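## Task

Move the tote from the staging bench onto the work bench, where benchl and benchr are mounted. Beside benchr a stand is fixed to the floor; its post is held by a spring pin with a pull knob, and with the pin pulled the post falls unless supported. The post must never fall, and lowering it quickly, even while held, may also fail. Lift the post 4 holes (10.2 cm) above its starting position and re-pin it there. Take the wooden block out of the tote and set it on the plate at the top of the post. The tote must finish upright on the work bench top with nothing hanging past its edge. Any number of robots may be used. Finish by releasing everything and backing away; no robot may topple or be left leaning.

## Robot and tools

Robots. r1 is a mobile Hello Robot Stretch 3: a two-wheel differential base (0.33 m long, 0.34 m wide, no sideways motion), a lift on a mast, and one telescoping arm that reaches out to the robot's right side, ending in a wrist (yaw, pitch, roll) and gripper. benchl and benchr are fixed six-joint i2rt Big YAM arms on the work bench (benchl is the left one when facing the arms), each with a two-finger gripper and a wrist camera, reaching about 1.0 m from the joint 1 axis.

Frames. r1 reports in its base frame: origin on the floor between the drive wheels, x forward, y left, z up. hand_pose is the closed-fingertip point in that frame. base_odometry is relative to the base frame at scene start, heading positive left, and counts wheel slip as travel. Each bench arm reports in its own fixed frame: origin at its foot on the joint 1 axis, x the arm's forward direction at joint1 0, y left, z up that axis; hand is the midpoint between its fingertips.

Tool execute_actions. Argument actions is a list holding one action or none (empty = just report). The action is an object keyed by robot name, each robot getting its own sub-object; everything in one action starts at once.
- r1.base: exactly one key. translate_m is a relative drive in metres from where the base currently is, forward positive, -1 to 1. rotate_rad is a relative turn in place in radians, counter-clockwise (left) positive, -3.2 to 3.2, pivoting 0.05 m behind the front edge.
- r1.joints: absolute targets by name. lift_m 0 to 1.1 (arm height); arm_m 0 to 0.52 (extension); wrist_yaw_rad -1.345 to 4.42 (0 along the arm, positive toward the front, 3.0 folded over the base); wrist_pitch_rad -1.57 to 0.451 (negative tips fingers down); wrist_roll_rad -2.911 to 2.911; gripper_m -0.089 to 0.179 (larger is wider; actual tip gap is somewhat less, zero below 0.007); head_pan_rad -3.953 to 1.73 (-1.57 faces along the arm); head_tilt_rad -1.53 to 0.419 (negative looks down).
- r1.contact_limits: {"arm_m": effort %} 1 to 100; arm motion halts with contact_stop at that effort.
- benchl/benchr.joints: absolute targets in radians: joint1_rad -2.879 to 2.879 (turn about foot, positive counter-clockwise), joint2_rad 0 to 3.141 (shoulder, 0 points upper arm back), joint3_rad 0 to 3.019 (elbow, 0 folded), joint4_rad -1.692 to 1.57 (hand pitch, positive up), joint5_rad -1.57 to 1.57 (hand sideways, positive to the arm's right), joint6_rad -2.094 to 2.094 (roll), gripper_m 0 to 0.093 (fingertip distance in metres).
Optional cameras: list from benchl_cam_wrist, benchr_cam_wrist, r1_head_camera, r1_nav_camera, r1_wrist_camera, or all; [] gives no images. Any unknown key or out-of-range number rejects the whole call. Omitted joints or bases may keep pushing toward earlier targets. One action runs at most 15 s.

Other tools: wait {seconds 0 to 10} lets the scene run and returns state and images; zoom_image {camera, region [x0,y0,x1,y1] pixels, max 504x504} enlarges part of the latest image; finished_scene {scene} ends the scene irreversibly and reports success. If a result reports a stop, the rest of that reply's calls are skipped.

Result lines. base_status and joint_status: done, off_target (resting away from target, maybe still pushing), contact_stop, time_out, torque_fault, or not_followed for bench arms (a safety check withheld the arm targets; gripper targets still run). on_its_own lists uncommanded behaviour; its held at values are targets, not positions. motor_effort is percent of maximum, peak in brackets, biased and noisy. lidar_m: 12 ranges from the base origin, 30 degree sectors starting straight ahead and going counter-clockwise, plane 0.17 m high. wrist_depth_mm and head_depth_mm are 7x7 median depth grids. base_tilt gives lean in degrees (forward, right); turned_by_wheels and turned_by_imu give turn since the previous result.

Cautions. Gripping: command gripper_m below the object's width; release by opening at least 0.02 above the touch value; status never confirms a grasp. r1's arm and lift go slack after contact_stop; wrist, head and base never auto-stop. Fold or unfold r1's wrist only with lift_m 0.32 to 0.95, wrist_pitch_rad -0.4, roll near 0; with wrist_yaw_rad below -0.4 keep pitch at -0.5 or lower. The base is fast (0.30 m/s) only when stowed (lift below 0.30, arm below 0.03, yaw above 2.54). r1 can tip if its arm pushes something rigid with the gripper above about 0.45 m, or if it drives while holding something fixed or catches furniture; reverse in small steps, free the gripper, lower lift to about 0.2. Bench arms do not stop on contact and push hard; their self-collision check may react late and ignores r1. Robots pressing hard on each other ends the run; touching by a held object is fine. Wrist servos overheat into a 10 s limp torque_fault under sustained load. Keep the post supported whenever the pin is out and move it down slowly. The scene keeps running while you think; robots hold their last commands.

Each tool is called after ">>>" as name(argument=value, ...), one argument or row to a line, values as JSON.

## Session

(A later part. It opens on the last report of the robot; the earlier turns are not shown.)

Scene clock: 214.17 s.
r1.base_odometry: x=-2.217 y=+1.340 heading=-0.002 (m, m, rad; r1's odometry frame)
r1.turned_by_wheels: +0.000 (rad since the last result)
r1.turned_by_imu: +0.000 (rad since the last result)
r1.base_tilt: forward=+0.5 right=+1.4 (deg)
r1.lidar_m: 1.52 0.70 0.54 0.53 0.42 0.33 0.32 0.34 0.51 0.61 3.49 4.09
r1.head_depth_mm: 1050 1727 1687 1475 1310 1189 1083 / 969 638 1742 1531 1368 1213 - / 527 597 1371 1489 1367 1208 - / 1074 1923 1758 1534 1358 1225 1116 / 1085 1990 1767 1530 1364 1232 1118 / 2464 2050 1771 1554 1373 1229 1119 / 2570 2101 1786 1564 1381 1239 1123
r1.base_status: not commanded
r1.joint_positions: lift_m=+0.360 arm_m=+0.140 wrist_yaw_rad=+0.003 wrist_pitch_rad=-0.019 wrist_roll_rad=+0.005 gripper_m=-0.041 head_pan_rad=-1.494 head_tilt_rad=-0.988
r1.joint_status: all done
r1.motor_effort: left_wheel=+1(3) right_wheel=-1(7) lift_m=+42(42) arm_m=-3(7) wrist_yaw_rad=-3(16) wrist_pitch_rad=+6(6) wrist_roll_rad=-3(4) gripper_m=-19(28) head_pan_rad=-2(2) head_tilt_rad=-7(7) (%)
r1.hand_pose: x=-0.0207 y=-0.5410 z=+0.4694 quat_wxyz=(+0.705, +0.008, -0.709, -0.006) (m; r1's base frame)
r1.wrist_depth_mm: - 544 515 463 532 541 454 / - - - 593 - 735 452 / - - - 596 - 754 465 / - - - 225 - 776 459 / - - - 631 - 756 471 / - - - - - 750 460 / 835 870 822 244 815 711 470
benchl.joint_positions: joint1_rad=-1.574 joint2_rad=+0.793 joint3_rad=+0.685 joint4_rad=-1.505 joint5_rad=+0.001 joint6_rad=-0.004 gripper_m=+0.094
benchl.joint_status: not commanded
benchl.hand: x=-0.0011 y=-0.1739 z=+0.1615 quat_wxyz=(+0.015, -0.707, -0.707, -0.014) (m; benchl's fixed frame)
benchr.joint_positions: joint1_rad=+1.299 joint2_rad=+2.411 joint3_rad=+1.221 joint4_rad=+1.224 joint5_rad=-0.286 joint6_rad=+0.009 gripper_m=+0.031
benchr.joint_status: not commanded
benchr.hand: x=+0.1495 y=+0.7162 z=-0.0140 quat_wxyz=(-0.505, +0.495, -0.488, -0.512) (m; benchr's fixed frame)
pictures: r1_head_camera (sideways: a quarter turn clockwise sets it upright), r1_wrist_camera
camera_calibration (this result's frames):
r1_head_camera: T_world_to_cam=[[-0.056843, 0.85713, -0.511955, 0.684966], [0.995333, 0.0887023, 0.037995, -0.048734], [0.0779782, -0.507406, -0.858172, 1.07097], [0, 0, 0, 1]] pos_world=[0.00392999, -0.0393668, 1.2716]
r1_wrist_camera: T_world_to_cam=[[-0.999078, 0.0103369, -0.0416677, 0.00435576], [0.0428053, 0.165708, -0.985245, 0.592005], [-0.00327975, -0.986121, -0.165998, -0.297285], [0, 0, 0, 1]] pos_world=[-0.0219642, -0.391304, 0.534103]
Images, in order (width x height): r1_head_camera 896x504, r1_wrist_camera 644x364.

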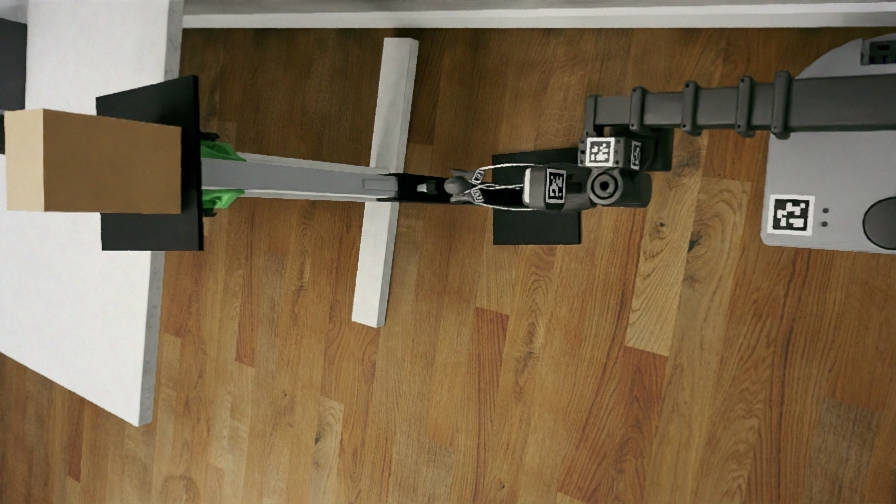

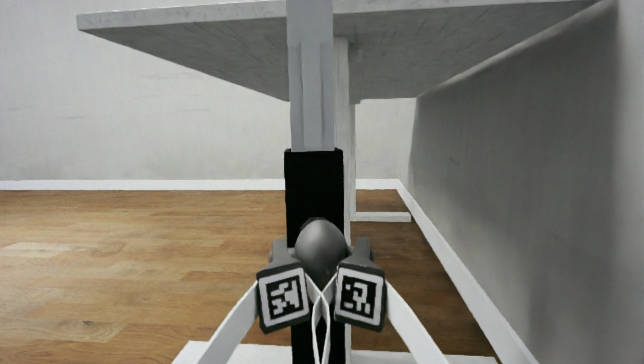

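>>> execute_actions(
  actions=[
    {"r1":{"joints":{"gripper_m":0.05}},"benchr":{"joints":{"joint2_rad":2.39,"gripper_m":0.0}}},
  ],
  cameras=[],
)

>>> execute_actions(
  actions=[
    {"r1":{"joints":{"arm_m":0.18},"contact_limits":{"arm_m":15}}},
  ],
  cameras=[],
)

>>> execute_actions(
  actions=[
    {"r1":{"joints":{"gripper_m":-0.04}}},
  ],
  cameras=["r1_head_camera","r1_wrist_camera"],
)

>>> zoom_image(
  camera="r1_head_camera",
  region=[350,130,550,260],
)

Scene clock: 216.63 s.
r1.base_odometry: x=-2.217 y=+1.340 heading=-0.002 (m, m, rad; r1's odometry frame)
r1.turned_by_wheels: +0.000 (rad since the last result)
r1.turned_by_imu: +0.000 (rad since the last result)
r1.base_tilt: forward=+0.6 right=+1.2 (deg)
r1.lidar_m: 1.52 0.69 0.54 0.53 0.42 0.33 0.32 0.34 0.51 0.61 3.45 4.09
r1.head_depth_mm: 1051 1715 1668 1474 1315 1186 1083 / 970 637 1746 1524 1367 1215 - / 528 599 1373 1446 1363 1205 - / 1078 1908 1762 1537 1370 1223 1116 / 1085 1973 1777 1548 1369 1231 1119 / 2463 2045 1780 1550 1378 1239 1121 / 2554 2112 1794 1561 1385 1239 1127
r1.base_status: not commanded
r1.joint_positions: lift_m=+0.360 arm_m=+0.140 wrist_yaw_rad=+0.003 wrist_pitch_rad=-0.019 wrist_roll_rad=+0.005 gripper_m=+0.050 head_pan_rad=-1.494 head_tilt_rad=-0.988
r1.joint_status: all done
r1.motor_effort: left_wheel=+1(1) right_wheel=-1(2) lift_m=+42(42) arm_m=-3(3) wrist_yaw_rad=-3(4) wrist_pitch_rad=+5(5) wrist_roll_rad=-3(3) gripper_m=+0(98) head_pan_rad=-2(1) head_tilt_rad=-7(7) (%)
r1.hand_pose: x=-0.0207 y=-0.5410 z=+0.4694 quat_wxyz=(+0.705, +0.008, -0.709, -0.006) (m; r1's base frame)
r1.wrist_depth_mm: - 557 515 464 520 548 442 / - - - 577 - 745 461 / - - - 590 - 757 456 / - - - 225 - 743 457 / - - - 229 - 728 464 / - - - 239 - 768 459 / 850 837 758 246 803 676 453
benchl.joint_positions: joint1_rad=-1.574 joint2_rad=+0.793 joint3_rad=+0.685 joint4_rad=-1.505 joint5_rad=+0.001 joint6_rad=-0.004 gripper_m=+0.094
benchl.joint_status: not commanded
benchl.hand: x=-0.0011 y=-0.1739 z=+0.1615 quat_wxyz=(+0.015, -0.707, -0.707, -0.014) (m; benchl's fixed frame)
benchr.joint_positions: joint1_rad=+1.299 joint2_rad=+2.411 joint3_rad=+1.221 joint4_rad=+1.224 joint5_rad=-0.286 joint6_rad=+0.009 gripper_m=+0.031
benchr.joint_status: gripper_m off_target (ended at +0.031, target +0.000); the others done
benchr.hand: x=+0.1495 y=+0.7162 z=-0.0140 quat_wxyz=(-0.505, +0.495, -0.488, -0.512) (m; benchr's fixed frame)
pictures: none
No camera images: the call's "cameras" was empty. Leave "cameras" out to get every camera's image.

Scene clock: 218.00 s.
r1.base_odometry: x=-2.217 y=+1.340 heading=-0.002 (m, m, rad; r1's odometry frame)
r1.turned_by_wheels: +0.000 (rad since the last result)
r1.turned_by_imu: +0.000 (rad since the last result)
r1.base_tilt: forward=+0.7 right=+1.2 (deg)
r1.lidar_m: 1.52 0.69 0.54 0.53 0.42 0.33 0.32 0.34 0.51 0.61 3.45 4.08
r1.head_depth_mm: 1047 1729 1679 1466 1314 1185 1086 / 978 638 1742 1524 1385 1221 - / 528 598 1367 1472 1335 1222 - / 1077 1924 1759 1539 1362 1227 1114 / 1084 1967 1773 1537 1370 1228 1115 / 2450 2051 1777 1543 1375 1236 1118 / 2570 2095 1789 1561 1379 1240 1122
r1.base_status: not commanded
r1.joint_positions: lift_m=+0.360 arm_m=+0.180 wrist_yaw_rad=+0.003 wrist_pitch_rad=-0.019 wrist_roll_rad=+0.005 gripper_m=+0.050 head_pan_rad=-1.494 head_tilt_rad=-0.988
r1.joint_status: all done
r1.motor_effort: left_wheel=+1(1) right_wheel=-1(1) lift_m=+42(42) arm_m=+4(4) wrist_yaw_rad=-4(4) wrist_pitch_rad=+5(5) wrist_roll_rad=-3(3) gripper_m=+1(0) head_pan_rad=-1(1) head_tilt_rad=-8(8) (%)
r1.contact_limits: arm_m 15 (drawing in: default 26, maximum 43; extending or still: default 36, maximum 59)
r1.hand_pose: x=-0.0208 y=-0.5804 z=+0.4694 quat_wxyz=(+0.705, +0.008, -0.709, -0.006) (m; r1's base frame)
r1.wrist_depth_mm: - 498 516 179 535 535 447 / - - - 184 - 762 464 / - - - 188 - 762 462 / - - - 184 - 743 466 / - - - 186 - 753 465 / - - - 194 - 751 467 / 863 839 787 198 797 702 462
benchl.joint_positions: joint1_rad=-1.574 joint2_rad=+0.793 joint3_rad=+0.685 joint4_rad=-1.505 joint5_rad=+0.001 joint6_rad=-0.004 gripper_m=+0.094
benchl.joint_status: not commanded
benchl.hand: x=-0.0011 y=-0.1739 z=+0.1615 quat_wxyz=(+0.015, -0.707, -0.707, -0.014) (m; benchl's fixed frame)
benchr.joint_positions: joint1_rad=+1.299 joint2_rad=+2.411 joint3_rad=+1.221 joint4_rad=+1.224 joint5_rad=-0.286 joint6_rad=+0.009 gripper_m=+0.031
benchr.joint_status: not commanded
benchr.hand: x=+0.1495 y=+0.7162 z=-0.0140 quat_wxyz=(-0.505, +0.495, -0.488, -0.512) (m; benchr's fixed frame)
pictures: none
No camera images: the call's "cameras" was empty. Leave "cameras" out to get every camera's image.

Scene clock: 219.40 s.
r1.base_odometry: x=-2.217 y=+1.340 heading=-0.002 (m, m, rad; r1's odometry frame)
r1.turned_by_wheels: +0.000 (rad since the last result)
r1.turned_by_imu: +0.000 (rad since the last result)
r1.base_tilt: forward=+0.6 right=+1.3 (deg)
r1.lidar_m: 1.52 0.69 0.54 0.53 0.42 0.33 0.32 0.34 0.51 0.61 3.45 4.11
r1.head_depth_mm: 1049 1721 1677 1475 1317 1185 1083 / 673 636 1745 1520 1379 1225 - / 529 597 1371 1473 1339 1222 - / 1069 1924 1754 1548 1356 1221 1113 / 1085 1992 1782 1555 1374 1225 1111 / 2438 2038 1783 1555 1371 1233 1123 / 2550 2105 1789 1557 1371 1235 1122
r1.base_status: not commanded
r1.joint_positions: lift_m=+0.360 arm_m=+0.180 wrist_yaw_rad=+0.006 wrist_pitch_rad=-0.018 wrist_roll_rad=+0.005 gripper_m=-0.039 head_pan_rad=-1.494 head_tilt_rad=-0.988
r1.joint_status: all done
r1.motor_effort: left_wheel=+3(3) right_wheel=-6(5) lift_m=+42(42) arm_m=+0(3) wrist_yaw_rad=-7(9) wrist_pitch_rad=+5(5) wrist_roll_rad=-3(3) gripper_m=-29(100) head_pan_rad=-2(1) head_tilt_rad=-7(8) (%)
r1.hand_pose: x=-0.0199 y=-0.5807 z=+0.4696 quat_wxyz=(+0.706, +0.009, -0.709, -0.005) (m; r1's base frame)
r1.wrist_depth_mm: - 500 514 178 518 536 443 / - - - 182 - 749 469 / - - - 187 - 749 466 / - - - 183 - 778 474 / - - - 186 - 757 470 / - - - 174 - 766 473 / 843 868 831 200 803 726 472
benchl.joint_positions: joint1_rad=-1.574 joint2_rad=+0.793 joint3_rad=+0.685 joint4_rad=-1.505 joint5_rad=+0.001 joint6_rad=-0.004 gripper_m=+0.094
benchl.joint_status: not commanded
benchl.hand: x=-0.0011 y=-0.1739 z=+0.1615 quat_wxyz=(+0.015, -0.707, -0.707, -0.014) (m; benchl's fixed frame)
benchr.joint_positions: joint1_rad=+1.299 joint2_rad=+2.411 joint3_rad=+1.221 joint4_rad=+1.224 joint5_rad=-0.286 joint6_rad=+0.009 gripper_m=+0.031
benchr.joint_status: not commanded
benchr.hand: x=+0.1495 y=+0.7162 z=-0.0140 quat_wxyz=(-0.505, +0.495, -0.488, -0.512) (m; benchr's fixed frame)
pictures: r1_head_camera (sideways: a quarter turn clockwise sets it upright), r1_wrist_camera
camera_calibration (this result's frames):
r1_head_camera: T_world_to_cam=[[-0.0568431, 0.85713, -0.511955, 0.684966], [0.995333, 0.0887024, 0.037995, -0.048734], [0.0779782, -0.507406, -0.858172, 1.07097], [0, 0, 0, 1]] pos_world=[0.00393, -0.0393668, 1.2716]
r1_wrist_camera: T_world_to_cam=[[-0.999105, 0.00719657, -0.0416762, 0.00374953], [0.0422925, 0.165223, -0.985349, 0.59847], [-0.000205287, -0.98623, -0.165379, -0.336732], [0, 0, 0, 1]] pos_world=[-0.0216337, -0.431003, 0.534169]
Images, in order (width x height): r1_head_camera 896x504, r1_wrist_camera 644x364.

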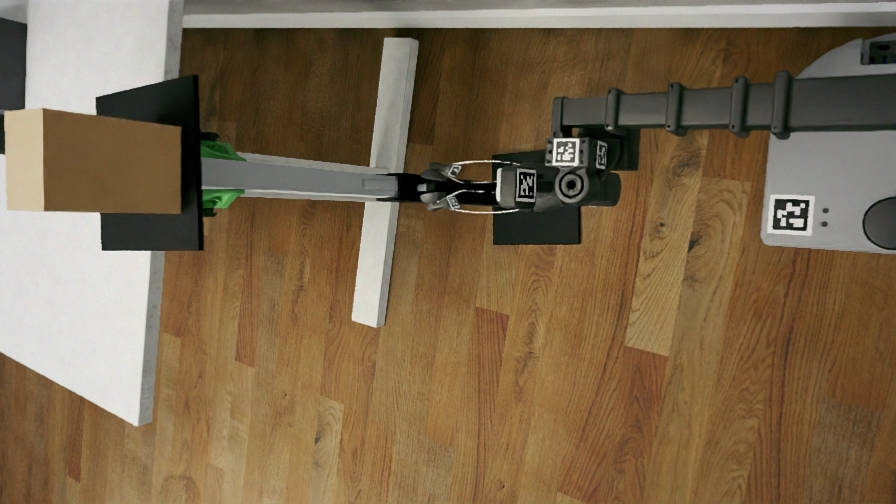

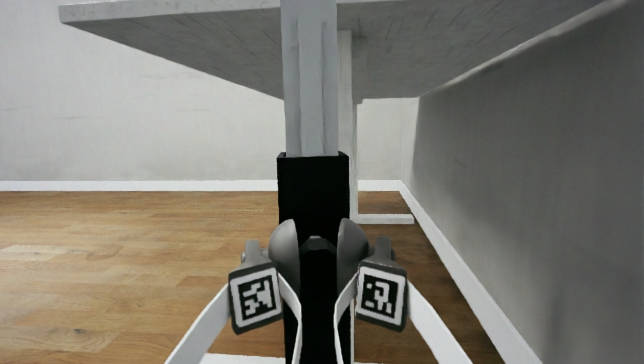

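Region (350, 130, 550, 260) of r1_head_camera's 896x504 image, scaled by 2.520, with more detail than that image has; it fills the top 328 rows of this view, and the rest is white.

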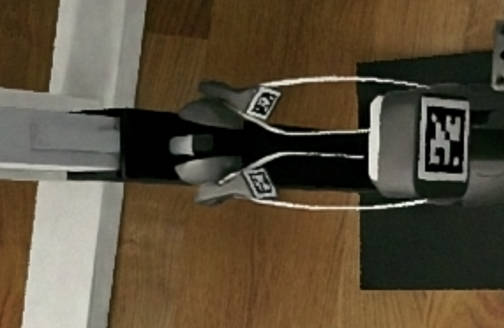

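>>> execute_actions(
  actions=[
    {"r1":{"joints":{"arm_m":0.165}}},
  ],
  cameras=["r1_head_camera","r1_wrist_camera"],
)

>>> zoom_image(
  camera="r1_head_camera",
  region=[350,130,550,260],
)

Scene clock: 221.17 s.
r1.base_odometry: x=-2.217 y=+1.340 heading=-0.002 (m, m, rad; r1's odometry frame)
r1.turned_by_wheels: +0.000 (rad since the last result)
r1.turned_by_imu: +0.000 (rad since the last result)
r1.base_tilt: forward=+0.7 right=+1.4 (deg)
r1.lidar_m: 1.52 0.69 0.54 0.53 0.42 0.33 0.32 0.34 0.51 0.61 3.46 4.08
r1.head_depth_mm: 1052 1713 1681 1469 1311 1190 1077 / 670 637 1736 1521 1373 1207 - / 527 598 1373 1471 - 1214 - / 1075 1932 1767 1532 1359 1226 1117 / 1087 1996 1767 1550 1362 1226 1119 / 2439 2047 1783 1551 1378 1233 1119 / 2559 2104 1790 1555 1380 1242 1124
r1.base_status: not commanded
r1.joint_positions: lift_m=+0.360 arm_m=+0.166 wrist_yaw_rad=+0.007 wrist_pitch_rad=-0.017 wrist_roll_rad=+0.005 gripper_m=-0.032 head_pan_rad=-1.494 head_tilt_rad=-0.988
r1.joint_status: all done
r1.on_its_own: gripper_m is held at -0.033, not at your -0.040, by its stall guard, which is not easing now
r1.motor_effort: left_wheel=+3(3) right_wheel=-6(6) lift_m=+42(42) arm_m=-6(10) wrist_yaw_rad=-8(8) wrist_pitch_rad=+5(5) wrist_roll_rad=-3(3) gripper_m=-22(26) head_pan_rad=-1(2) head_tilt_rad=-8(8) (%)
r1.hand_pose: x=-0.0198 y=-0.5663 z=+0.4699 quat_wxyz=(+0.706, +0.009, -0.709, -0.004) (m; r1's base frame)
r1.wrist_depth_mm: - 495 508 192 526 535 450 / - - - 198 - 756 465 / - - - 204 - 770 461 / - - - 199 - 758 468 / - - - 201 - 763 468 / - - - - - 751 473 / 873 869 821 215 846 744 466
benchl.joint_positions: joint1_rad=-1.574 joint2_rad=+0.793 joint3_rad=+0.685 joint4_rad=-1.505 joint5_rad=+0.001 joint6_rad=-0.004 gripper_m=+0.094
benchl.joint_status: not commanded
benchl.hand: x=-0.0011 y=-0.1739 z=+0.1615 quat_wxyz=(+0.015, -0.707, -0.707, -0.014) (m; benchl's fixed frame)
benchr.joint_positions: joint1_rad=+1.299 joint2_rad=+2.411 joint3_rad=+1.221 joint4_rad=+1.224 joint5_rad=-0.286 joint6_rad=+0.009 gripper_m=+0.031
benchr.joint_status: not commanded
benchr.hand: x=+0.1495 y=+0.7162 z=-0.0140 quat_wxyz=(-0.505, +0.495, -0.488, -0.512) (m; benchr's fixed frame)
pictures: r1_head_camera (sideways: a quarter turn clockwise sets it upright), r1_wrist_camera
camera_calibration (this result's frames):
r1_head_camera: T_world_to_cam=[[-0.0568431, 0.85713, -0.511954, 0.684966], [0.995333, 0.0887024, 0.037995, -0.048734], [0.0779782, -0.507405, -0.858172, 1.07097], [0, 0, 0, 1]] pos_world=[0.00393, -0.0393668, 1.2716]
r1_wrist_camera: T_world_to_cam=[[-0.999107, 0.00685478, -0.0416923, 0.00354702], [0.0422519, 0.164045, -0.985548, 0.595806], [0.0000836988, -0.986429, -0.164188, -0.323078], [0, 0, 0, 1]] pos_world=[-0.0216031, -0.416457, 0.534297]
Images, in order (width x height): r1_head_camera 896x504, r1_wrist_camera 644x364.

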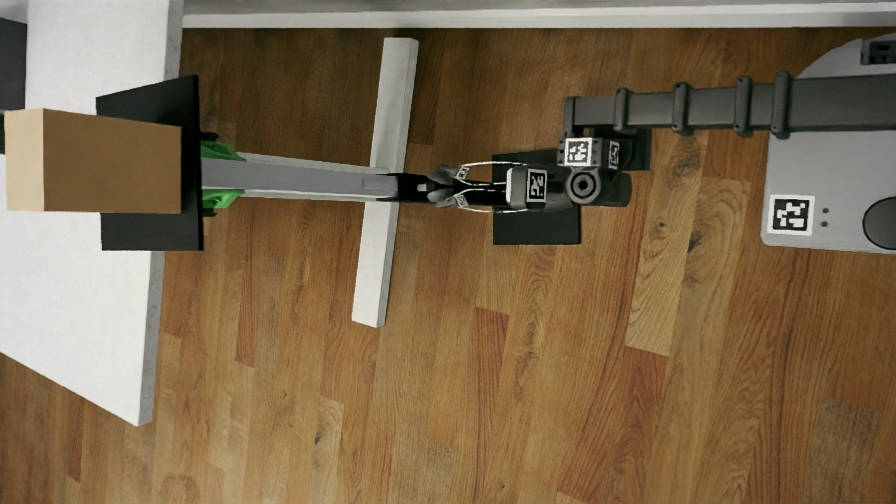

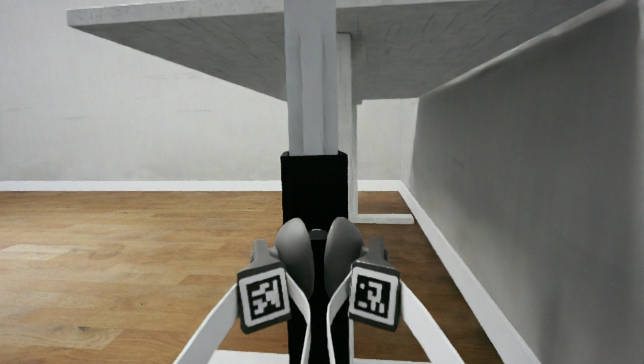

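Region (350, 130, 550, 260) of r1_head_camera's 896x504 image, scaled by 2.520, with more detail than that image has; it fills the top 328 rows of this view, and the rest is white.

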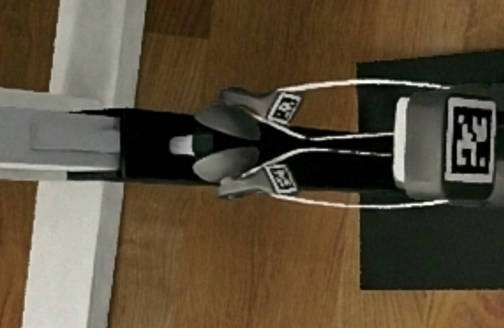

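>>> execute_actions(
  actions=[
    {"benchr":{"joints":{"joint2_rad":2.36}},"r1":{"joints":{"gripper_m":0.04}}},
  ],
  cameras=["r1_head_camera","r1_wrist_camera"],
)

Scene clock: 225.33 s.
r1.base_odometry: x=-2.217 y=+1.340 heading=-0.002 (m, m, rad; r1's odometry frame)
r1.turned_by_wheels: +0.000 (rad since the last result)
r1.turned_by_imu: +0.000 (rad since the last result)
r1.base_tilt: forward=+0.8 right=+1.3 (deg)
r1.lidar_m: 1.52 0.69 0.54 0.53 0.42 0.33 0.32 0.34 0.51 0.61 3.46 4.09
r1.head_depth_mm: 1048 1733 1676 1480 1314 1183 1080 / 975 637 1739 1517 1375 1220 - / 528 598 1370 1463 - 1221 - / 1076 1921 1773 1541 1365 1224 1116 / 1084 1992 1769 1539 1373 1229 1117 / 2482 2043 1780 1545 1379 1230 1119 / 2564 2094 1806 1573 1385 1238 1126
r1.base_status: not commanded
r1.joint_positions: lift_m=+0.360 arm_m=+0.165 wrist_yaw_rad=+0.003 wrist_pitch_rad=-0.018 wrist_roll_rad=+0.005 gripper_m=+0.040 head_pan_rad=-1.494 head_tilt_rad=-0.988
r1.joint_status: all done
r1.motor_effort: left_wheel=+3(3) right_wheel=-2(6) lift_m=+42(42) arm_m=-3(6) wrist_yaw_rad=-4(8) wrist_pitch_rad=+5(5) wrist_roll_rad=-3(3) gripper_m=+0(97) head_pan_rad=-1(1) head_tilt_rad=-8(8) (%)
r1.hand_pose: x=-0.0206 y=-0.5660 z=+0.4697 quat_wxyz=(+0.705, +0.008, -0.709, -0.005) (m; r1's base frame)
r1.wrist_depth_mm: - 497 513 193 523 540 445 / - - - 559 - 745 460 / - - - 202 - 742 460 / - - - 198 - 758 459 / - - - 202 - 768 465 / - - - 209 - 772 463 / 860 839 810 217 795 705 468
benchl.joint_positions: joint1_rad=-1.574 joint2_rad=+0.793 joint3_rad=+0.685 joint4_rad=-1.505 joint5_rad=+0.001 joint6_rad=-0.004 gripper_m=+0.094
benchl.joint_status: not commanded
benchl.hand: x=-0.0011 y=-0.1739 z=+0.1615 quat_wxyz=(+0.015, -0.707, -0.707, -0.014) (m; benchl's fixed frame)
benchr.joint_positions: joint1_rad=+1.299 joint2_rad=+2.409 joint3_rad=+1.221 joint4_rad=+1.221 joint5_rad=-0.286 joint6_rad=+0.009 gripper_m=+0.031
benchr.joint_status: all done
benchr.hand: x=+0.1496 y=+0.7165 z=-0.0134 quat_wxyz=(-0.504, +0.496, -0.489, -0.511) (m; benchr's fixed frame)
pictures: r1_head_camera (sideways: a quarter turn clockwise sets it upright), r1_wrist_camera
camera_calibration (this result's frames):
r1_head_camera: T_world_to_cam=[[-0.0568432, 0.85713, -0.511954, 0.684966], [0.995333, 0.0887025, 0.037995, -0.048734], [0.0779783, -0.507405, -0.858172, 1.07097], [0, 0, 0, 1]] pos_world=[0.00393, -0.0393668, 1.2716]
r1_wrist_camera: T_world_to_cam=[[-0.99908, 0.0100699, -0.0416796, 0.00453736], [0.0427701, 0.164834, -0.985394, 0.595951], [-0.00305262, -0.98627, -0.165113, -0.32243], [0, 0, 0, 1]] pos_world=[-0.0219399, -0.416281, 0.534198]
Images, in order (width x height): r1_head_camera 896x504, r1_wrist_camera 644x364.

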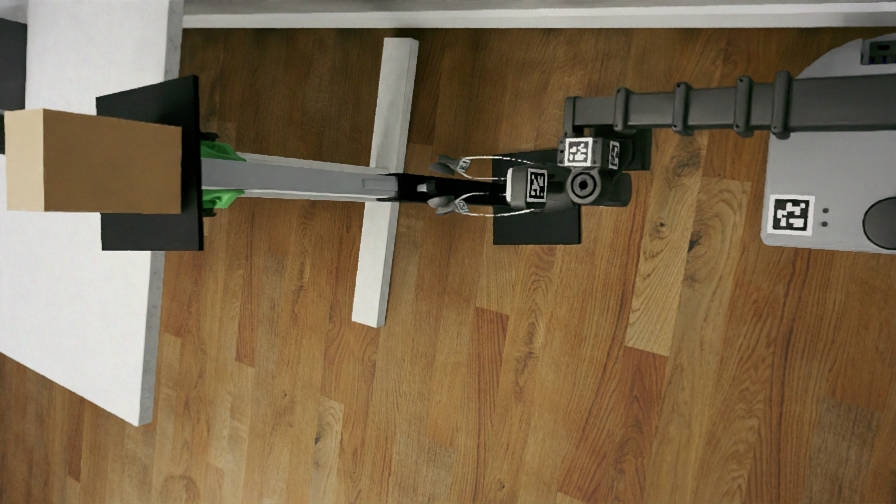

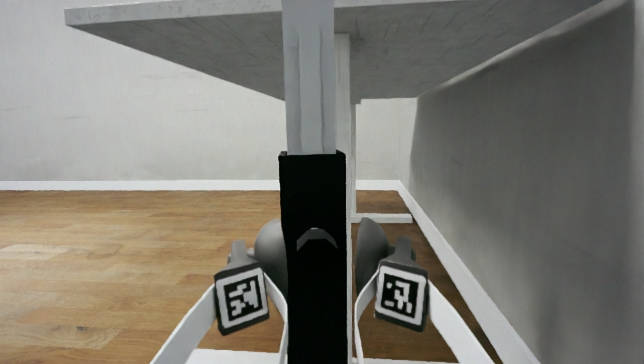

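>>> execute_actions(
  actions=[
    {"r1":{"joints":{"arm_m":0.184},"contact_limits":{"arm_m":15}}},
  ],
  cameras=[],
)

>>> execute_actions(
  actions=[
    {"r1":{"joints":{"gripper_m":-0.035}}},
  ],
  cameras=[],
)

>>> execute_actions(
  actions=[
    {"r1":{"joints":{"arm_m":0.172}}},
  ],
  cameras=["r1_head_camera","r1_wrist_camera"],
)

>>> zoom_image(
  camera="r1_head_camera",
  region=[350,130,550,260],
)

Scene clock: 227.30 s.
r1.base_odometry: x=-2.217 y=+1.340 heading=-0.002 (m, m, rad; r1's odometry frame)
r1.turned_by_wheels: +0.000 (rad since the last result)
r1.turned_by_imu: +0.000 (rad since the last result)
r1.base_tilt: forward=+0.7 right=+1.3 (deg)
r1.lidar_m: 1.52 0.70 0.54 0.53 0.42 0.33 0.32 0.34 0.51 0.61 3.47 4.08
r1.head_depth_mm: 1054 1721 1673 1466 1314 1192 1080 / 971 638 1735 1517 1392 1220 - / 527 597 1370 1471 1337 1221 - / 1074 1914 1757 1534 1363 1223 1112 / 1083 1991 1773 1549 1368 1225 1118 / 2465 2037 1783 1555 1368 1236 1123 / 2536 2109 1802 1565 1387 1237 1121
r1.base_status: not commanded
r1.joint_positions: lift_m=+0.360 arm_m=+0.184 wrist_yaw_rad=+0.003 wrist_pitch_rad=-0.018 wrist_roll_rad=+0.005 gripper_m=+0.040 head_pan_rad=-1.494 head_tilt_rad=-0.988
r1.joint_status: all done
r1.motor_effort: left_wheel=+2(2) right_wheel=-2(3) lift_m=+42(42) arm_m=+4(5) wrist_yaw_rad=-4(4) wrist_pitch_rad=+5(5) wrist_roll_rad=-3(3) gripper_m=+0(0) head_pan_rad=-2(1) head_tilt_rad=-8(8) (%)
r1.contact_limits: arm_m 15 (drawing in: default 26, maximum 43; extending or still: default 36, maximum 59)
r1.hand_pose: x=-0.0207 y=-0.5844 z=+0.4696 quat_wxyz=(+0.705, +0.008, -0.709, -0.006) (m; r1's base frame)
r1.wrist_depth_mm: - 499 514 175 528 541 444 / - - - 178 - 781 463 / - - - 183 - 759 467 / - - - 179 - 754 464 / - - - 184 - 756 467 / - - - 188 - 759 472 / 897 855 833 194 811 702 466
benchl.joint_positions: joint1_rad=-1.574 joint2_rad=+0.793 joint3_rad=+0.685 joint4_rad=-1.505 joint5_rad=+0.001 joint6_rad=-0.004 gripper_m=+0.094
benchl.joint_status: not commanded
benchl.hand: x=-0.0011 y=-0.1739 z=+0.1615 quat_wxyz=(+0.015, -0.707, -0.707, -0.014) (m; benchl's fixed frame)
benchr.joint_positions: joint1_rad=+1.299 joint2_rad=+2.409 joint3_rad=+1.221 joint4_rad=+1.221 joint5_rad=-0.286 joint6_rad=+0.009 gripper_m=+0.031
benchr.joint_status: not commanded
benchr.hand: x=+0.1496 y=+0.7165 z=-0.0134 quat_wxyz=(-0.504, +0.496, -0.489, -0.511) (m; benchr's fixed frame)
pictures: none
No camera images: the call's "cameras" was empty. Leave "cameras" out to get every camera's image.

Scene clock: 228.53 s.
r1.base_odometry: x=-2.217 y=+1.340 heading=-0.002 (m, m, rad; r1's odometry frame)
r1.turned_by_wheels: +0.000 (rad since the last result)
r1.turned_by_imu: +0.000 (rad since the last result)
r1.base_tilt: forward=+0.7 right=+1.5 (deg)
r1.lidar_m: 1.52 0.69 0.54 0.53 0.42 0.33 0.32 0.34 0.51 0.61 3.47 4.09
r1.head_depth_mm: 1047 1731 1678 1470 1320 1182 1084 / 672 637 1750 1515 1393 1220 - / 527 596 1367 1476 1333 1224 - / 1074 1916 1748 1535 1356 1229 1115 / 1085 1994 1773 1541 1363 1224 1115 / 2449 2017 1778 1546 1373 1239 1113 / 2533 2095 1789 1563 1385 1244 1127
r1.base_status: not commanded
r1.joint_positions: lift_m=+0.360 arm_m=+0.184 wrist_yaw_rad=+0.007 wrist_pitch_rad=-0.017 wrist_roll_rad=+0.005 gripper_m=-0.034 head_pan_rad=-1.494 head_tilt_rad=-0.988
r1.joint_status: all done
r1.motor_effort: left_wheel=+2(3) right_wheel=-6(6) lift_m=+42(42) arm_m=-2(4) wrist_yaw_rad=-7(8) wrist_pitch_rad=+5(5) wrist_roll_rad=-3(3) gripper_m=-26(100) head_pan_rad=-1(2) head_tilt_rad=-7(7) (%)
r1.hand_pose: x=-0.0198 y=-0.5849 z=+0.4698 quat_wxyz=(+0.706, +0.009, -0.709, -0.004) (m; r1's base frame)
r1.wrist_depth_mm: - 490 511 174 527 527 444 / - - - 178 - 757 464 / - - - 183 - 767 472 / - - - 178 - 754 471 / - - - 182 - 764 465 / - - - 150 - 772 465 / 868 842 803 195 818 730 463
benchl.joint_positions: joint1_rad=-1.574 joint2_rad=+0.793 joint3_rad=+0.685 joint4_rad=-1.505 joint5_rad=+0.001 joint6_rad=-0.004 gripper_m=+0.094
benchl.joint_status: not commanded
benchl.hand: x=-0.0011 y=-0.1739 z=+0.1615 quat_wxyz=(+0.015, -0.707, -0.707, -0.014) (m; benchl's fixed frame)
benchr.joint_positions: joint1_rad=+1.299 joint2_rad=+2.409 joint3_rad=+1.221 joint4_rad=+1.221 joint5_rad=-0.286 joint6_rad=+0.009 gripper_m=+0.031
benchr.joint_status: not commanded
benchr.hand: x=+0.1496 y=+0.7165 z=-0.0134 quat_wxyz=(-0.504, +0.496, -0.489, -0.511) (m; benchr's fixed frame)
pictures: none
No camera images: the call's "cameras" was empty. Leave "cameras" out to get every camera's image.

Scene clock: 229.40 s.
r1.base_odometry: x=-2.217 y=+1.340 heading=-0.002 (m, m, rad; r1's odometry frame)
r1.turned_by_wheels: +0.000 (rad since the last result)
r1.turned_by_imu: +0.000 (rad since the last result)
r1.base_tilt: forward=+0.7 right=+1.3 (deg)
r1.lidar_m: 1.52 0.69 0.54 0.53 0.42 0.33 0.32 0.34 0.51 0.61 3.47 4.11
r1.head_depth_mm: 1045 1722 1695 1479 1317 1182 1082 / 670 637 1750 1529 1389 1218 - / 527 597 1372 1476 - 1227 - / 1072 1922 1748 1534 1364 1223 1113 / 1088 1970 1771 1542 1370 1231 1116 / 2458 2038 1788 1555 1372 1242 1115 / 2568 2117 1790 1554 1380 1239 1125
r1.base_status: not commanded
r1.joint_positions: lift_m=+0.360 arm_m=+0.173 wrist_yaw_rad=+0.007 wrist_pitch_rad=-0.016 wrist_roll_rad=+0.005 gripper_m=-0.031 head_pan_rad=-1.494 head_tilt_rad=-0.988
r1.joint_status: all done
r1.motor_effort: left_wheel=+4(3) right_wheel=-6(6) lift_m=+42(42) arm_m=-8(12) wrist_yaw_rad=-7(8) wrist_pitch_rad=+4(5) wrist_roll_rad=-3(3) gripper_m=-24(26) head_pan_rad=-2(1) head_tilt_rad=-8(8) (%)
r1.hand_pose: x=-0.0197 y=-0.5734 z=+0.4702 quat_wxyz=(+0.706, +0.008, -0.709, -0.004) (m; r1's base frame)
r1.wrist_depth_mm: - 493 506 185 521 537 445 / - - - 191 - 751 472 / - - - 195 - 764 468 / - - - 191 - 747 464 / - - - 193 - 764 466 / - - - 200 - 754 469 / 865 861 806 206 814 731 462
benchl.joint_positions: joint1_rad=-1.574 joint2_rad=+0.793 joint3_rad=+0.685 joint4_rad=-1.505 joint5_rad=+0.001 joint6_rad=-0.004 gripper_m=+0.094
benchl.joint_status: not commanded
benchl.hand: x=-0.0011 y=-0.1739 z=+0.1615 quat_wxyz=(+0.015, -0.707, -0.707, -0.014) (m; benchl's fixed frame)
benchr.joint_positions: joint1_rad=+1.299 joint2_rad=+2.409 joint3_rad=+1.221 joint4_rad=+1.221 joint5_rad=-0.286 joint6_rad=+0.009 gripper_m=+0.031
benchr.joint_status: not commanded
benchr.hand: x=+0.1496 y=+0.7165 z=-0.0134 quat_wxyz=(-0.504, +0.496, -0.489, -0.511) (m; benchr's fixed frame)
pictures: r1_head_camera (sideways: a quarter turn clockwise sets it upright), r1_wrist_camera
camera_calibration (this result's frames):
r1_head_camera: T_world_to_cam=[[-0.0568429, 0.85713, -0.511954, 0.684966], [0.995333, 0.0887022, 0.037995, -0.048734], [0.0779781, -0.507405, -0.858172, 1.07097], [0, 0, 0, 1]] pos_world=[0.00392999, -0.0393668, 1.2716]
r1_wrist_camera: T_world_to_cam=[[-0.999108, 0.00663949, -0.0417086, 0.00353553], [0.042233, 0.162864, -0.985744, 0.596696], [0.000247982, -0.986626, -0.162999, -0.330748], [0, 0, 0, 1]] pos_world=[-0.0215859, -0.423529, 0.534425]
Images, in order (width x height): r1_head_camera 896x504, r1_wrist_camera 644x364.

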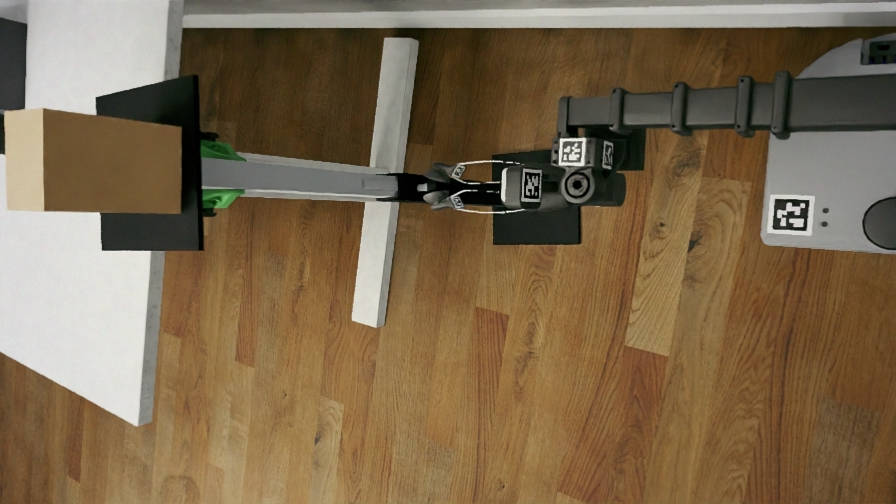

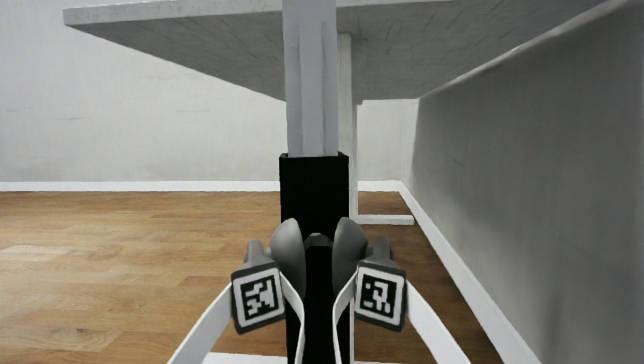

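Region (350, 130, 550, 260) of r1_head_camera's 896x504 image, scaled by 2.520, with more detail than that image has; it fills the top 328 rows of this view, and the rest is white.

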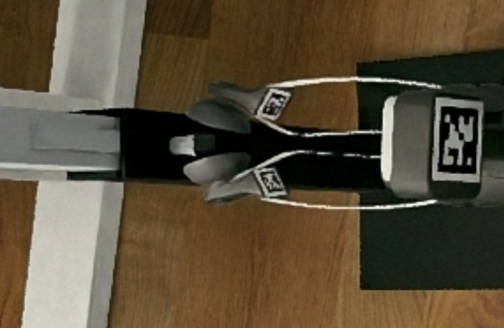

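>>> execute_actions(
  actions=[
    {"r1":{"joints":{"gripper_m":0.05}}},
  ],
  cameras=[],
)

>>> execute_actions(
  actions=[
    {"r1":{"joints":{"arm_m":0.05}}},
  ],
  cameras=[],
)

>>> execute_actions(
  actions=[
    {"r1":{"joints":{"lift_m":0.62,"wrist_pitch_rad":-1.0,"wrist_yaw_rad":0,"arm_m":0.2}}},
  ],
  cameras=["r1_head_camera","r1_wrist_camera"],
)

Scene clock: 233.87 s.
r1.base_odometry: x=-2.217 y=+1.340 heading=-0.002 (m, m, rad; r1's odometry frame)
r1.turned_by_wheels: +0.000 (rad since the last result)
r1.turned_by_imu: +0.000 (rad since the last result)
r1.base_tilt: forward=+0.8 right=+1.4 (deg)
r1.lidar_m: 1.52 0.69 0.54 0.53 0.42 0.33 0.32 0.34 0.51 0.61 3.47 4.08
r1.head_depth_mm: 1050 1727 1683 1481 1313 1188 1084 / 972 637 1739 1518 1394 1215 - / 528 598 1373 1469 - 1216 - / 1078 1921 1762 1542 1362 1226 1114 / 1082 1970 1778 1543 1366 1232 1117 / 2456 2026 1782 1549 1381 1235 1120 / 2520 2105 1788 1554 1374 1237 1127
r1.base_status: not commanded
r1.joint_positions: lift_m=+0.360 arm_m=+0.172 wrist_yaw_rad=+0.003 wrist_pitch_rad=-0.018 wrist_roll_rad=+0.005 gripper_m=+0.050 head_pan_rad=-1.494 head_tilt_rad=-0.988
r1.joint_status: all done
r1.motor_effort: left_wheel=+2(3) right_wheel=-2(6) lift_m=+42(42) arm_m=-4(8) wrist_yaw_rad=-4(7) wrist_pitch_rad=+5(5) wrist_roll_rad=-3(3) gripper_m=+0(99) head_pan_rad=-2(2) head_tilt_rad=-8(7) (%)
r1.hand_pose: x=-0.0206 y=-0.5730 z=+0.4697 quat_wxyz=(+0.705, +0.008, -0.709, -0.005) (m; r1's base frame)
r1.wrist_depth_mm: - 492 506 186 525 531 447 / - - - 191 - 768 467 / - - - 195 - 757 458 / - - - 191 - 757 465 / - - - 194 - 764 465 / - - - 202 - 744 468 / 879 868 823 208 785 680 461
benchl.joint_positions: joint1_rad=-1.574 joint2_rad=+0.793 joint3_rad=+0.685 joint4_rad=-1.505 joint5_rad=+0.001 joint6_rad=-0.004 gripper_m=+0.094
benchl.joint_status: not commanded
benchl.hand: x=-0.0011 y=-0.1739 z=+0.1615 quat_wxyz=(+0.015, -0.707, -0.707, -0.014) (m; benchl's fixed frame)
benchr.joint_positions: joint1_rad=+1.299 joint2_rad=+2.409 joint3_rad=+1.221 joint4_rad=+1.221 joint5_rad=-0.286 joint6_rad=+0.009 gripper_m=+0.031
benchr.joint_status: not commanded
benchr.hand: x=+0.1496 y=+0.7165 z=-0.0134 quat_wxyz=(-0.504, +0.496, -0.489, -0.511) (m; benchr's fixed frame)
pictures: none
No camera images: the call's "cameras" was empty. Leave "cameras" out to get every camera's image.

Scene clock: 236.03 s.
r1.base_odometry: x=-2.217 y=+1.340 heading=-0.002 (m, m, rad; r1's odometry frame)
r1.turned_by_wheels: +0.000 (rad since the last result)
r1.turned_by_imu: +0.000 (rad since the last result)
r1.base_tilt: forward=+0.6 right=+1.3 (deg)
r1.lidar_m: 1.52 0.69 0.54 0.53 0.42 0.33 0.32 0.34 0.51 0.61 3.47 4.06
r1.head_depth_mm: 1053 1727 1686 1475 1319 1187 1080 / 970 638 1742 1521 1351 1246 - / 527 598 1370 1484 1364 1171 - / 1078 1936 1766 1535 1369 1221 1107 / 1087 1984 1775 1533 1379 1235 1114 / 2470 2046 1773 1565 1374 1227 1121 / 2537 2092 1794 1566 1384 1236 1128
r1.base_status: not commanded
r1.joint_positions: lift_m=+0.360 arm_m=+0.050 wrist_yaw_rad=+0.002 wrist_pitch_rad=-0.019 wrist_roll_rad=+0.005 gripper_m=+0.050 head_pan_rad=-1.494 head_tilt_rad=-0.988
r1.joint_status: all done
r1.motor_effort: left_wheel=+1(2) right_wheel=-2(2) lift_m=+42(42) arm_m=-3(5) wrist_yaw_rad=-3(5) wrist_pitch_rad=+5(5) wrist_roll_rad=-3(3) gripper_m=+0(0) head_pan_rad=-1(2) head_tilt_rad=-8(8) (%)
r1.hand_pose: x=-0.0209 y=-0.4510 z=+0.4694 quat_wxyz=(+0.705, +0.008, -0.709, -0.006) (m; r1's base frame)
r1.wrist_depth_mm: - - 624 572 594 595 438 / - - - 750 - 718 447 / - - - - - 716 436 / - - - - - 723 445 / - - - - - 726 447 / - - - - - 695 447 / 868 865 801 745 775 678 442
benchl.joint_positions: joint1_rad=-1.574 joint2_rad=+0.793 joint3_rad=+0.685 joint4_rad=-1.505 joint5_rad=+0.001 joint6_rad=-0.004 gripper_m=+0.094
benchl.joint_status: not commanded
benchl.hand: x=-0.0011 y=-0.1739 z=+0.1615 quat_wxyz=(+0.015, -0.707, -0.707, -0.014) (m; benchl's fixed frame)
benchr.joint_positions: joint1_rad=+1.299 joint2_rad=+2.409 joint3_rad=+1.221 joint4_rad=+1.221 joint5_rad=-0.286 joint6_rad=+0.009 gripper_m=+0.031
benchr.joint_status: not commanded
benchr.hand: x=+0.1496 y=+0.7165 z=-0.0134 quat_wxyz=(-0.504, +0.496, -0.489, -0.511) (m; benchr's fixed frame)
pictures: none
No camera images: the call's "cameras" was empty. Leave "cameras" out to get every camera's image.

Scene clock: 239.23 s.
r1.base_odometry: x=-2.217 y=+1.340 heading=-0.002 (m, m, rad; r1's odometry frame)
r1.turned_by_wheels: +0.000 (rad since the last result)
r1.turned_by_imu: +0.000 (rad since the last result)
r1.base_tilt: forward=+0.9 right=+1.2 (deg)
r1.lidar_m: 1.52 0.69 0.54 0.53 0.42 0.33 0.32 0.34 0.51 0.61 3.44 4.10
r1.head_depth_mm: 1049 1728 1674 1449 1270 - - / 971 637 1752 - 1337 1215 - / 528 597 1372 1546 1332 1218 - / 1076 1932 1769 1531 1367 1224 1111 / 1086 1969 1767 1552 1371 1227 1114 / 2457 2017 1788 1534 1378 1234 1122 / 2576 2104 1795 1562 1385 1236 1129
r1.base_status: not commanded
r1.joint_positions: lift_m=+0.620 arm_m=+0.200 wrist_yaw_rad=+0.001 wrist_pitch_rad=-1.007 wrist_roll_rad=+0.005 gripper_m=+0.050 head_pan_rad=-1.494 head_tilt_rad=-0.988
r1.joint_status: all done
r1.motor_effort: left_wheel=+2(2) right_wheel=-2(2) lift_m=+42(43) arm_m=+4(6) wrist_yaw_rad=-2(1) wrist_pitch_rad=+2(6) wrist_roll_rad=-3(3) gripper_m=+0(0) head_pan_rad=-1(1) head_tilt_rad=-7(8) (%)
r1.hand_pose: x=-0.0214 y=-0.4613 z=+0.5289 quat_wxyz=(+0.618, +0.341, -0.620, -0.342) (m; r1's base frame)
r1.wrist_depth_mm: 967 975 937 234 920 690 443 / 868 880 831 269 829 697 442 / 797 810 803 781 826 673 428 / 755 752 752 735 738 646 425 / 719 693 721 675 700 617 413 / 658 662 - 663 - 611 416 / 632 624 628 627 625 548 409
benchl.joint_positions: joint1_rad=-1.574 joint2_rad=+0.793 joint3_rad=+0.685 joint4_rad=-1.505 joint5_rad=+0.001 joint6_rad=-0.004 gripper_m=+0.094
benchl.joint_status: not commanded
benchl.hand: x=-0.0011 y=-0.1739 z=+0.1615 quat_wxyz=(+0.015, -0.707, -0.707, -0.014) (m; benchl's fixed frame)
benchr.joint_positions: joint1_rad=+1.299 joint2_rad=+2.409 joint3_rad=+1.221 joint4_rad=+1.221 joint5_rad=-0.286 joint6_rad=+0.009 gripper_m=+0.031
benchr.joint_status: not commanded
benchr.hand: x=+0.1496 y=+0.7165 z=-0.0134 quat_wxyz=(-0.504, +0.496, -0.489, -0.511) (m; benchr's fixed frame)
pictures: r1_head_camera (sideways: a quarter turn clockwise sets it upright), r1_wrist_camera
camera_calibration (this result's frames):
r1_head_camera: T_world_to_cam=[[-0.0568433, 0.857135, -0.511946, 0.684956], [0.995333, 0.0887018, 0.0379951, -0.0487342], [0.0779775, -0.507397, -0.858177, 1.07097], [0, 0, 0, 1]] pos_world=[0.00392997, -0.0393665, 1.2716]
r1_wrist_camera: T_world_to_cam=[[-0.99908, 0.0413551, -0.0113558, 0.00350702], [0.042415, 0.913707, -0.404154, 0.675136], [-0.00633795, -0.404264, -0.91462, 0.455483], [0, 0, 0, 1]] pos_world=[-0.0222453, -0.432886, 0.689493]
Images, in order (width x height): r1_head_camera 896x504, r1_wrist_camera 644x364.

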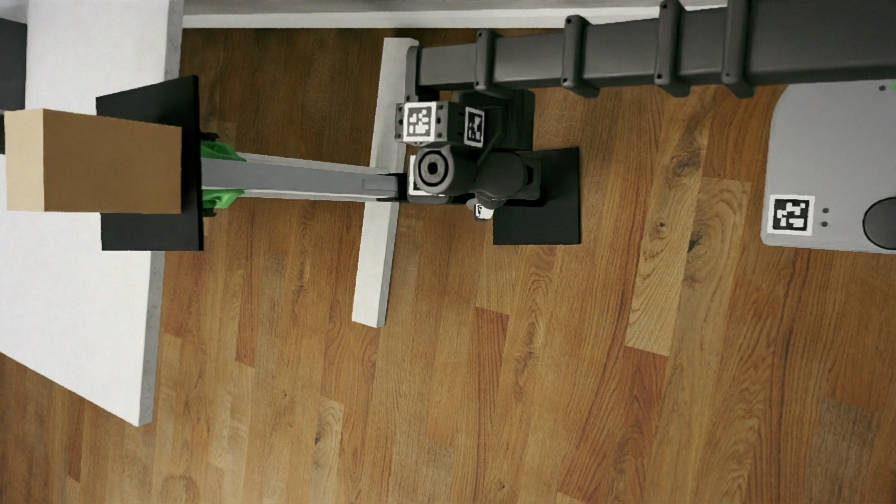

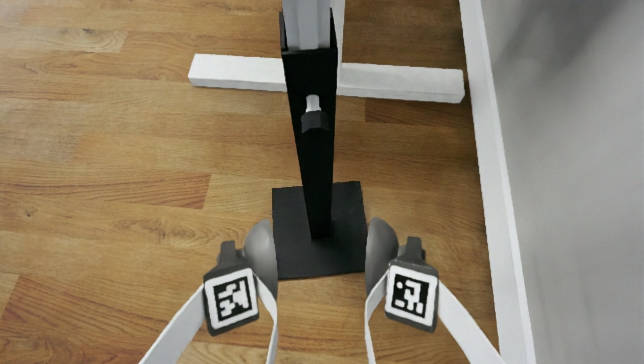

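>>> execute_actions(
  actions=[],
)

Scene clock: 242.97 s.
r1.base_odometry: x=-2.217 y=+1.340 heading=-0.002 (m, m, rad; r1's odometry frame)
r1.turned_by_wheels: +0.000 (rad since the last result)
r1.turned_by_imu: +0.000 (rad since the last result)
r1.base_tilt: forward=+0.6 right=+1.3 (deg)
r1.lidar_m: 1.52 0.70 0.54 0.53 0.42 0.33 0.32 0.34 0.51 0.61 3.46 4.08
r1.head_depth_mm: 1053 1730 1679 1446 1265 - - / 969 638 1727 - 1347 1210 - / 527 597 1364 1550 1342 1216 - / 1076 1922 1750 1533 1358 1216 1112 / 1077 1985 1779 1536 1371 1230 1114 / 2461 2041 1779 1560 1374 1228 1115 / 2534 2103 1803 1559 1387 1233 1121
r1.base_status: not commanded
r1.joint_positions: lift_m=+0.620 arm_m=+0.200 wrist_yaw_rad=+0.001 wrist_pitch_rad=-1.007 wrist_roll_rad=+0.005 gripper_m=+0.050 head_pan_rad=-1.494 head_tilt_rad=-0.988
r1.joint_status: all done
r1.motor_effort: left_wheel=+2(2) right_wheel=-2(2) lift_m=+42(43) arm_m=+4(6) wrist_yaw_rad=-2(1) wrist_pitch_rad=+2(6) wrist_roll_rad=-3(3) gripper_m=+0(0) head_pan_rad=-2(1) head_tilt_rad=-8(8) (%)
r1.hand_pose: x=-0.0214 y=-0.4613 z=+0.5289 quat_wxyz=(+0.618, +0.341, -0.620, -0.342) (m; r1's base frame)
r1.wrist_depth_mm: 946 974 940 235 940 717 443 / 880 891 838 271 826 672 445 / 821 784 795 789 806 682 428 / 763 769 744 735 740 651 424 / 709 719 713 682 712 612 419 / 672 657 - 640 - 603 417 / 622 628 619 618 615 556 413
benchl.joint_positions: joint1_rad=-1.574 joint2_rad=+0.793 joint3_rad=+0.685 joint4_rad=-1.505 joint5_rad=+0.001 joint6_rad=-0.004 gripper_m=+0.094
benchl.joint_status: not commanded
benchl.hand: x=-0.0011 y=-0.1739 z=+0.1615 quat_wxyz=(+0.015, -0.707, -0.707, -0.014) (m; benchl's fixed frame)
benchr.joint_positions: joint1_rad=+1.299 joint2_rad=+2.409 joint3_rad=+1.221 joint4_rad=+1.221 joint5_rad=-0.286 joint6_rad=+0.009 gripper_m=+0.031
benchr.joint_status: not commanded
benchr.hand: x=+0.1496 y=+0.7165 z=-0.0134 quat_wxyz=(-0.504, +0.496, -0.489, -0.511) (m; benchr's fixed frame)
pictures: benchl_cam_wrist, benchr_cam_wrist, r1_head_camera (sideways: a quarter turn clockwise sets it upright), r1_nav_camera (sideways: a quarter turn counterclockwise sets it upright), r1_wrist_camera
camera_calibration (this result's frames):
benchr_cam_wrist: T_world_to_cam=[[0.999785, 0.0207257, -0.00109737, -0.163438], [0.0105151, -0.551404, -0.834172, 0.392218], [-0.0178939, 0.833981, -0.551503, -0.479804], [0, 0, 0, 1]] pos_world=[0.150693, 0.619806, 0.0623843]
r1_head_camera: T_world_to_cam=[[-0.0568436, 0.857135, -0.511946, 0.684956], [0.995333, 0.0887022, 0.0379951, -0.0487342], [0.0779777, -0.507397, -0.858177, 1.07097], [0, 0, 0, 1]] pos_world=[0.00392998, -0.0393665, 1.2716]
r1_nav_camera: T_world_to_cam=[[0.0299374, -0.853301, 0.520559, -0.636939], [-0.99851, -0.0492995, -0.0233873, 0.0889227], [0.0456197, -0.519084, -0.853505, 1.06555], [0, 0, 0, 1]] pos_world=[0.0592487, 0.0139907, 1.24309]
r1_wrist_camera: T_world_to_cam=[[-0.99908, 0.0413553, -0.0113558, 0.00350709], [0.0424152, 0.913707, -0.404154, 0.675136], [-0.00633804, -0.404264, -0.91462, 0.455483], [0, 0, 0, 1]] pos_world=[-0.0222453, -0.432886, 0.689493]
Images, in order (width x height): benchl_cam_wrist 504x504, benchr_cam_wrist 504x504, r1_head_camera 896x504, r1_nav_camera 672x504, r1_wrist_camera 644x364.

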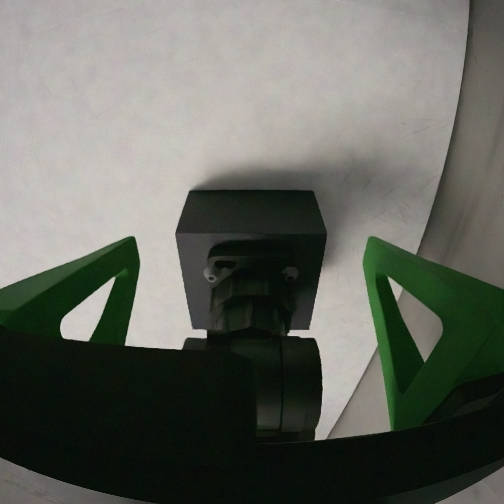

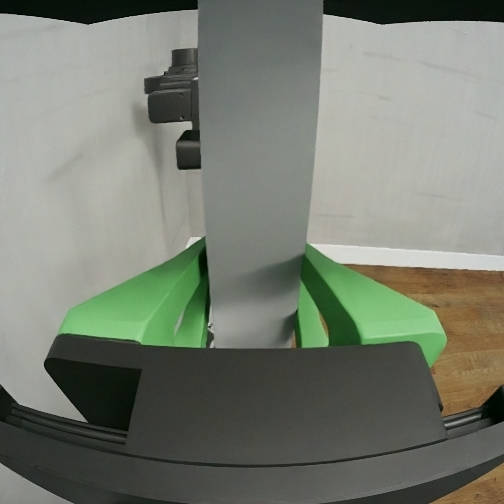

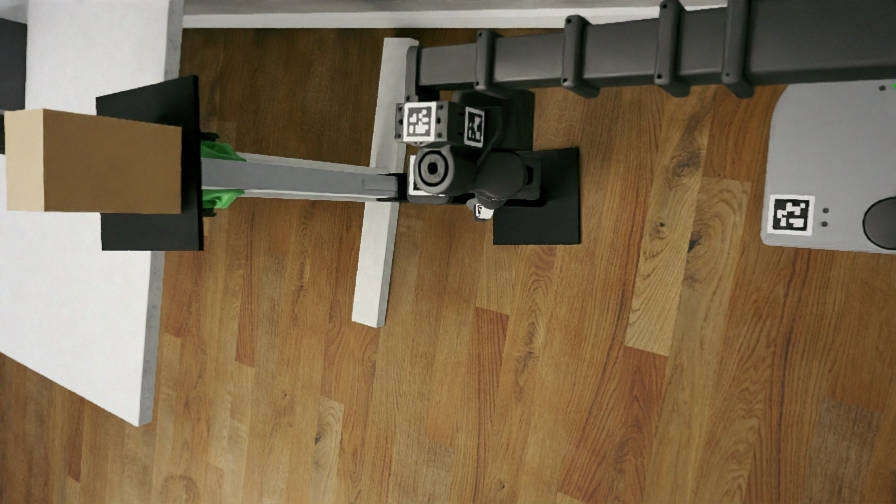

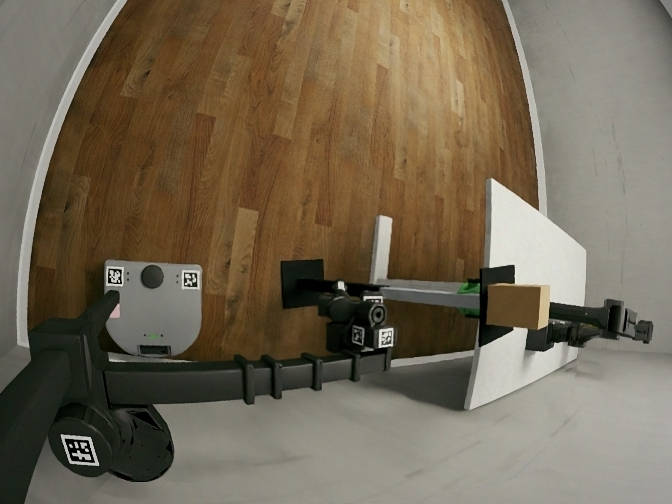

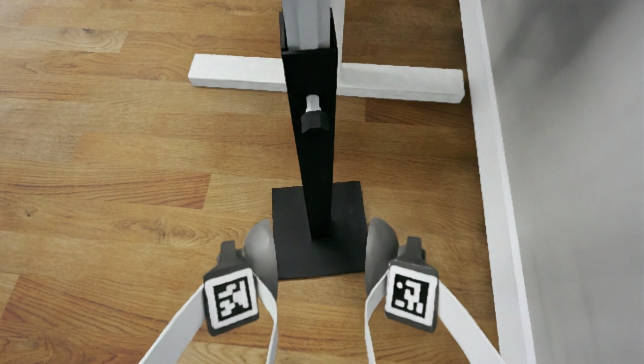

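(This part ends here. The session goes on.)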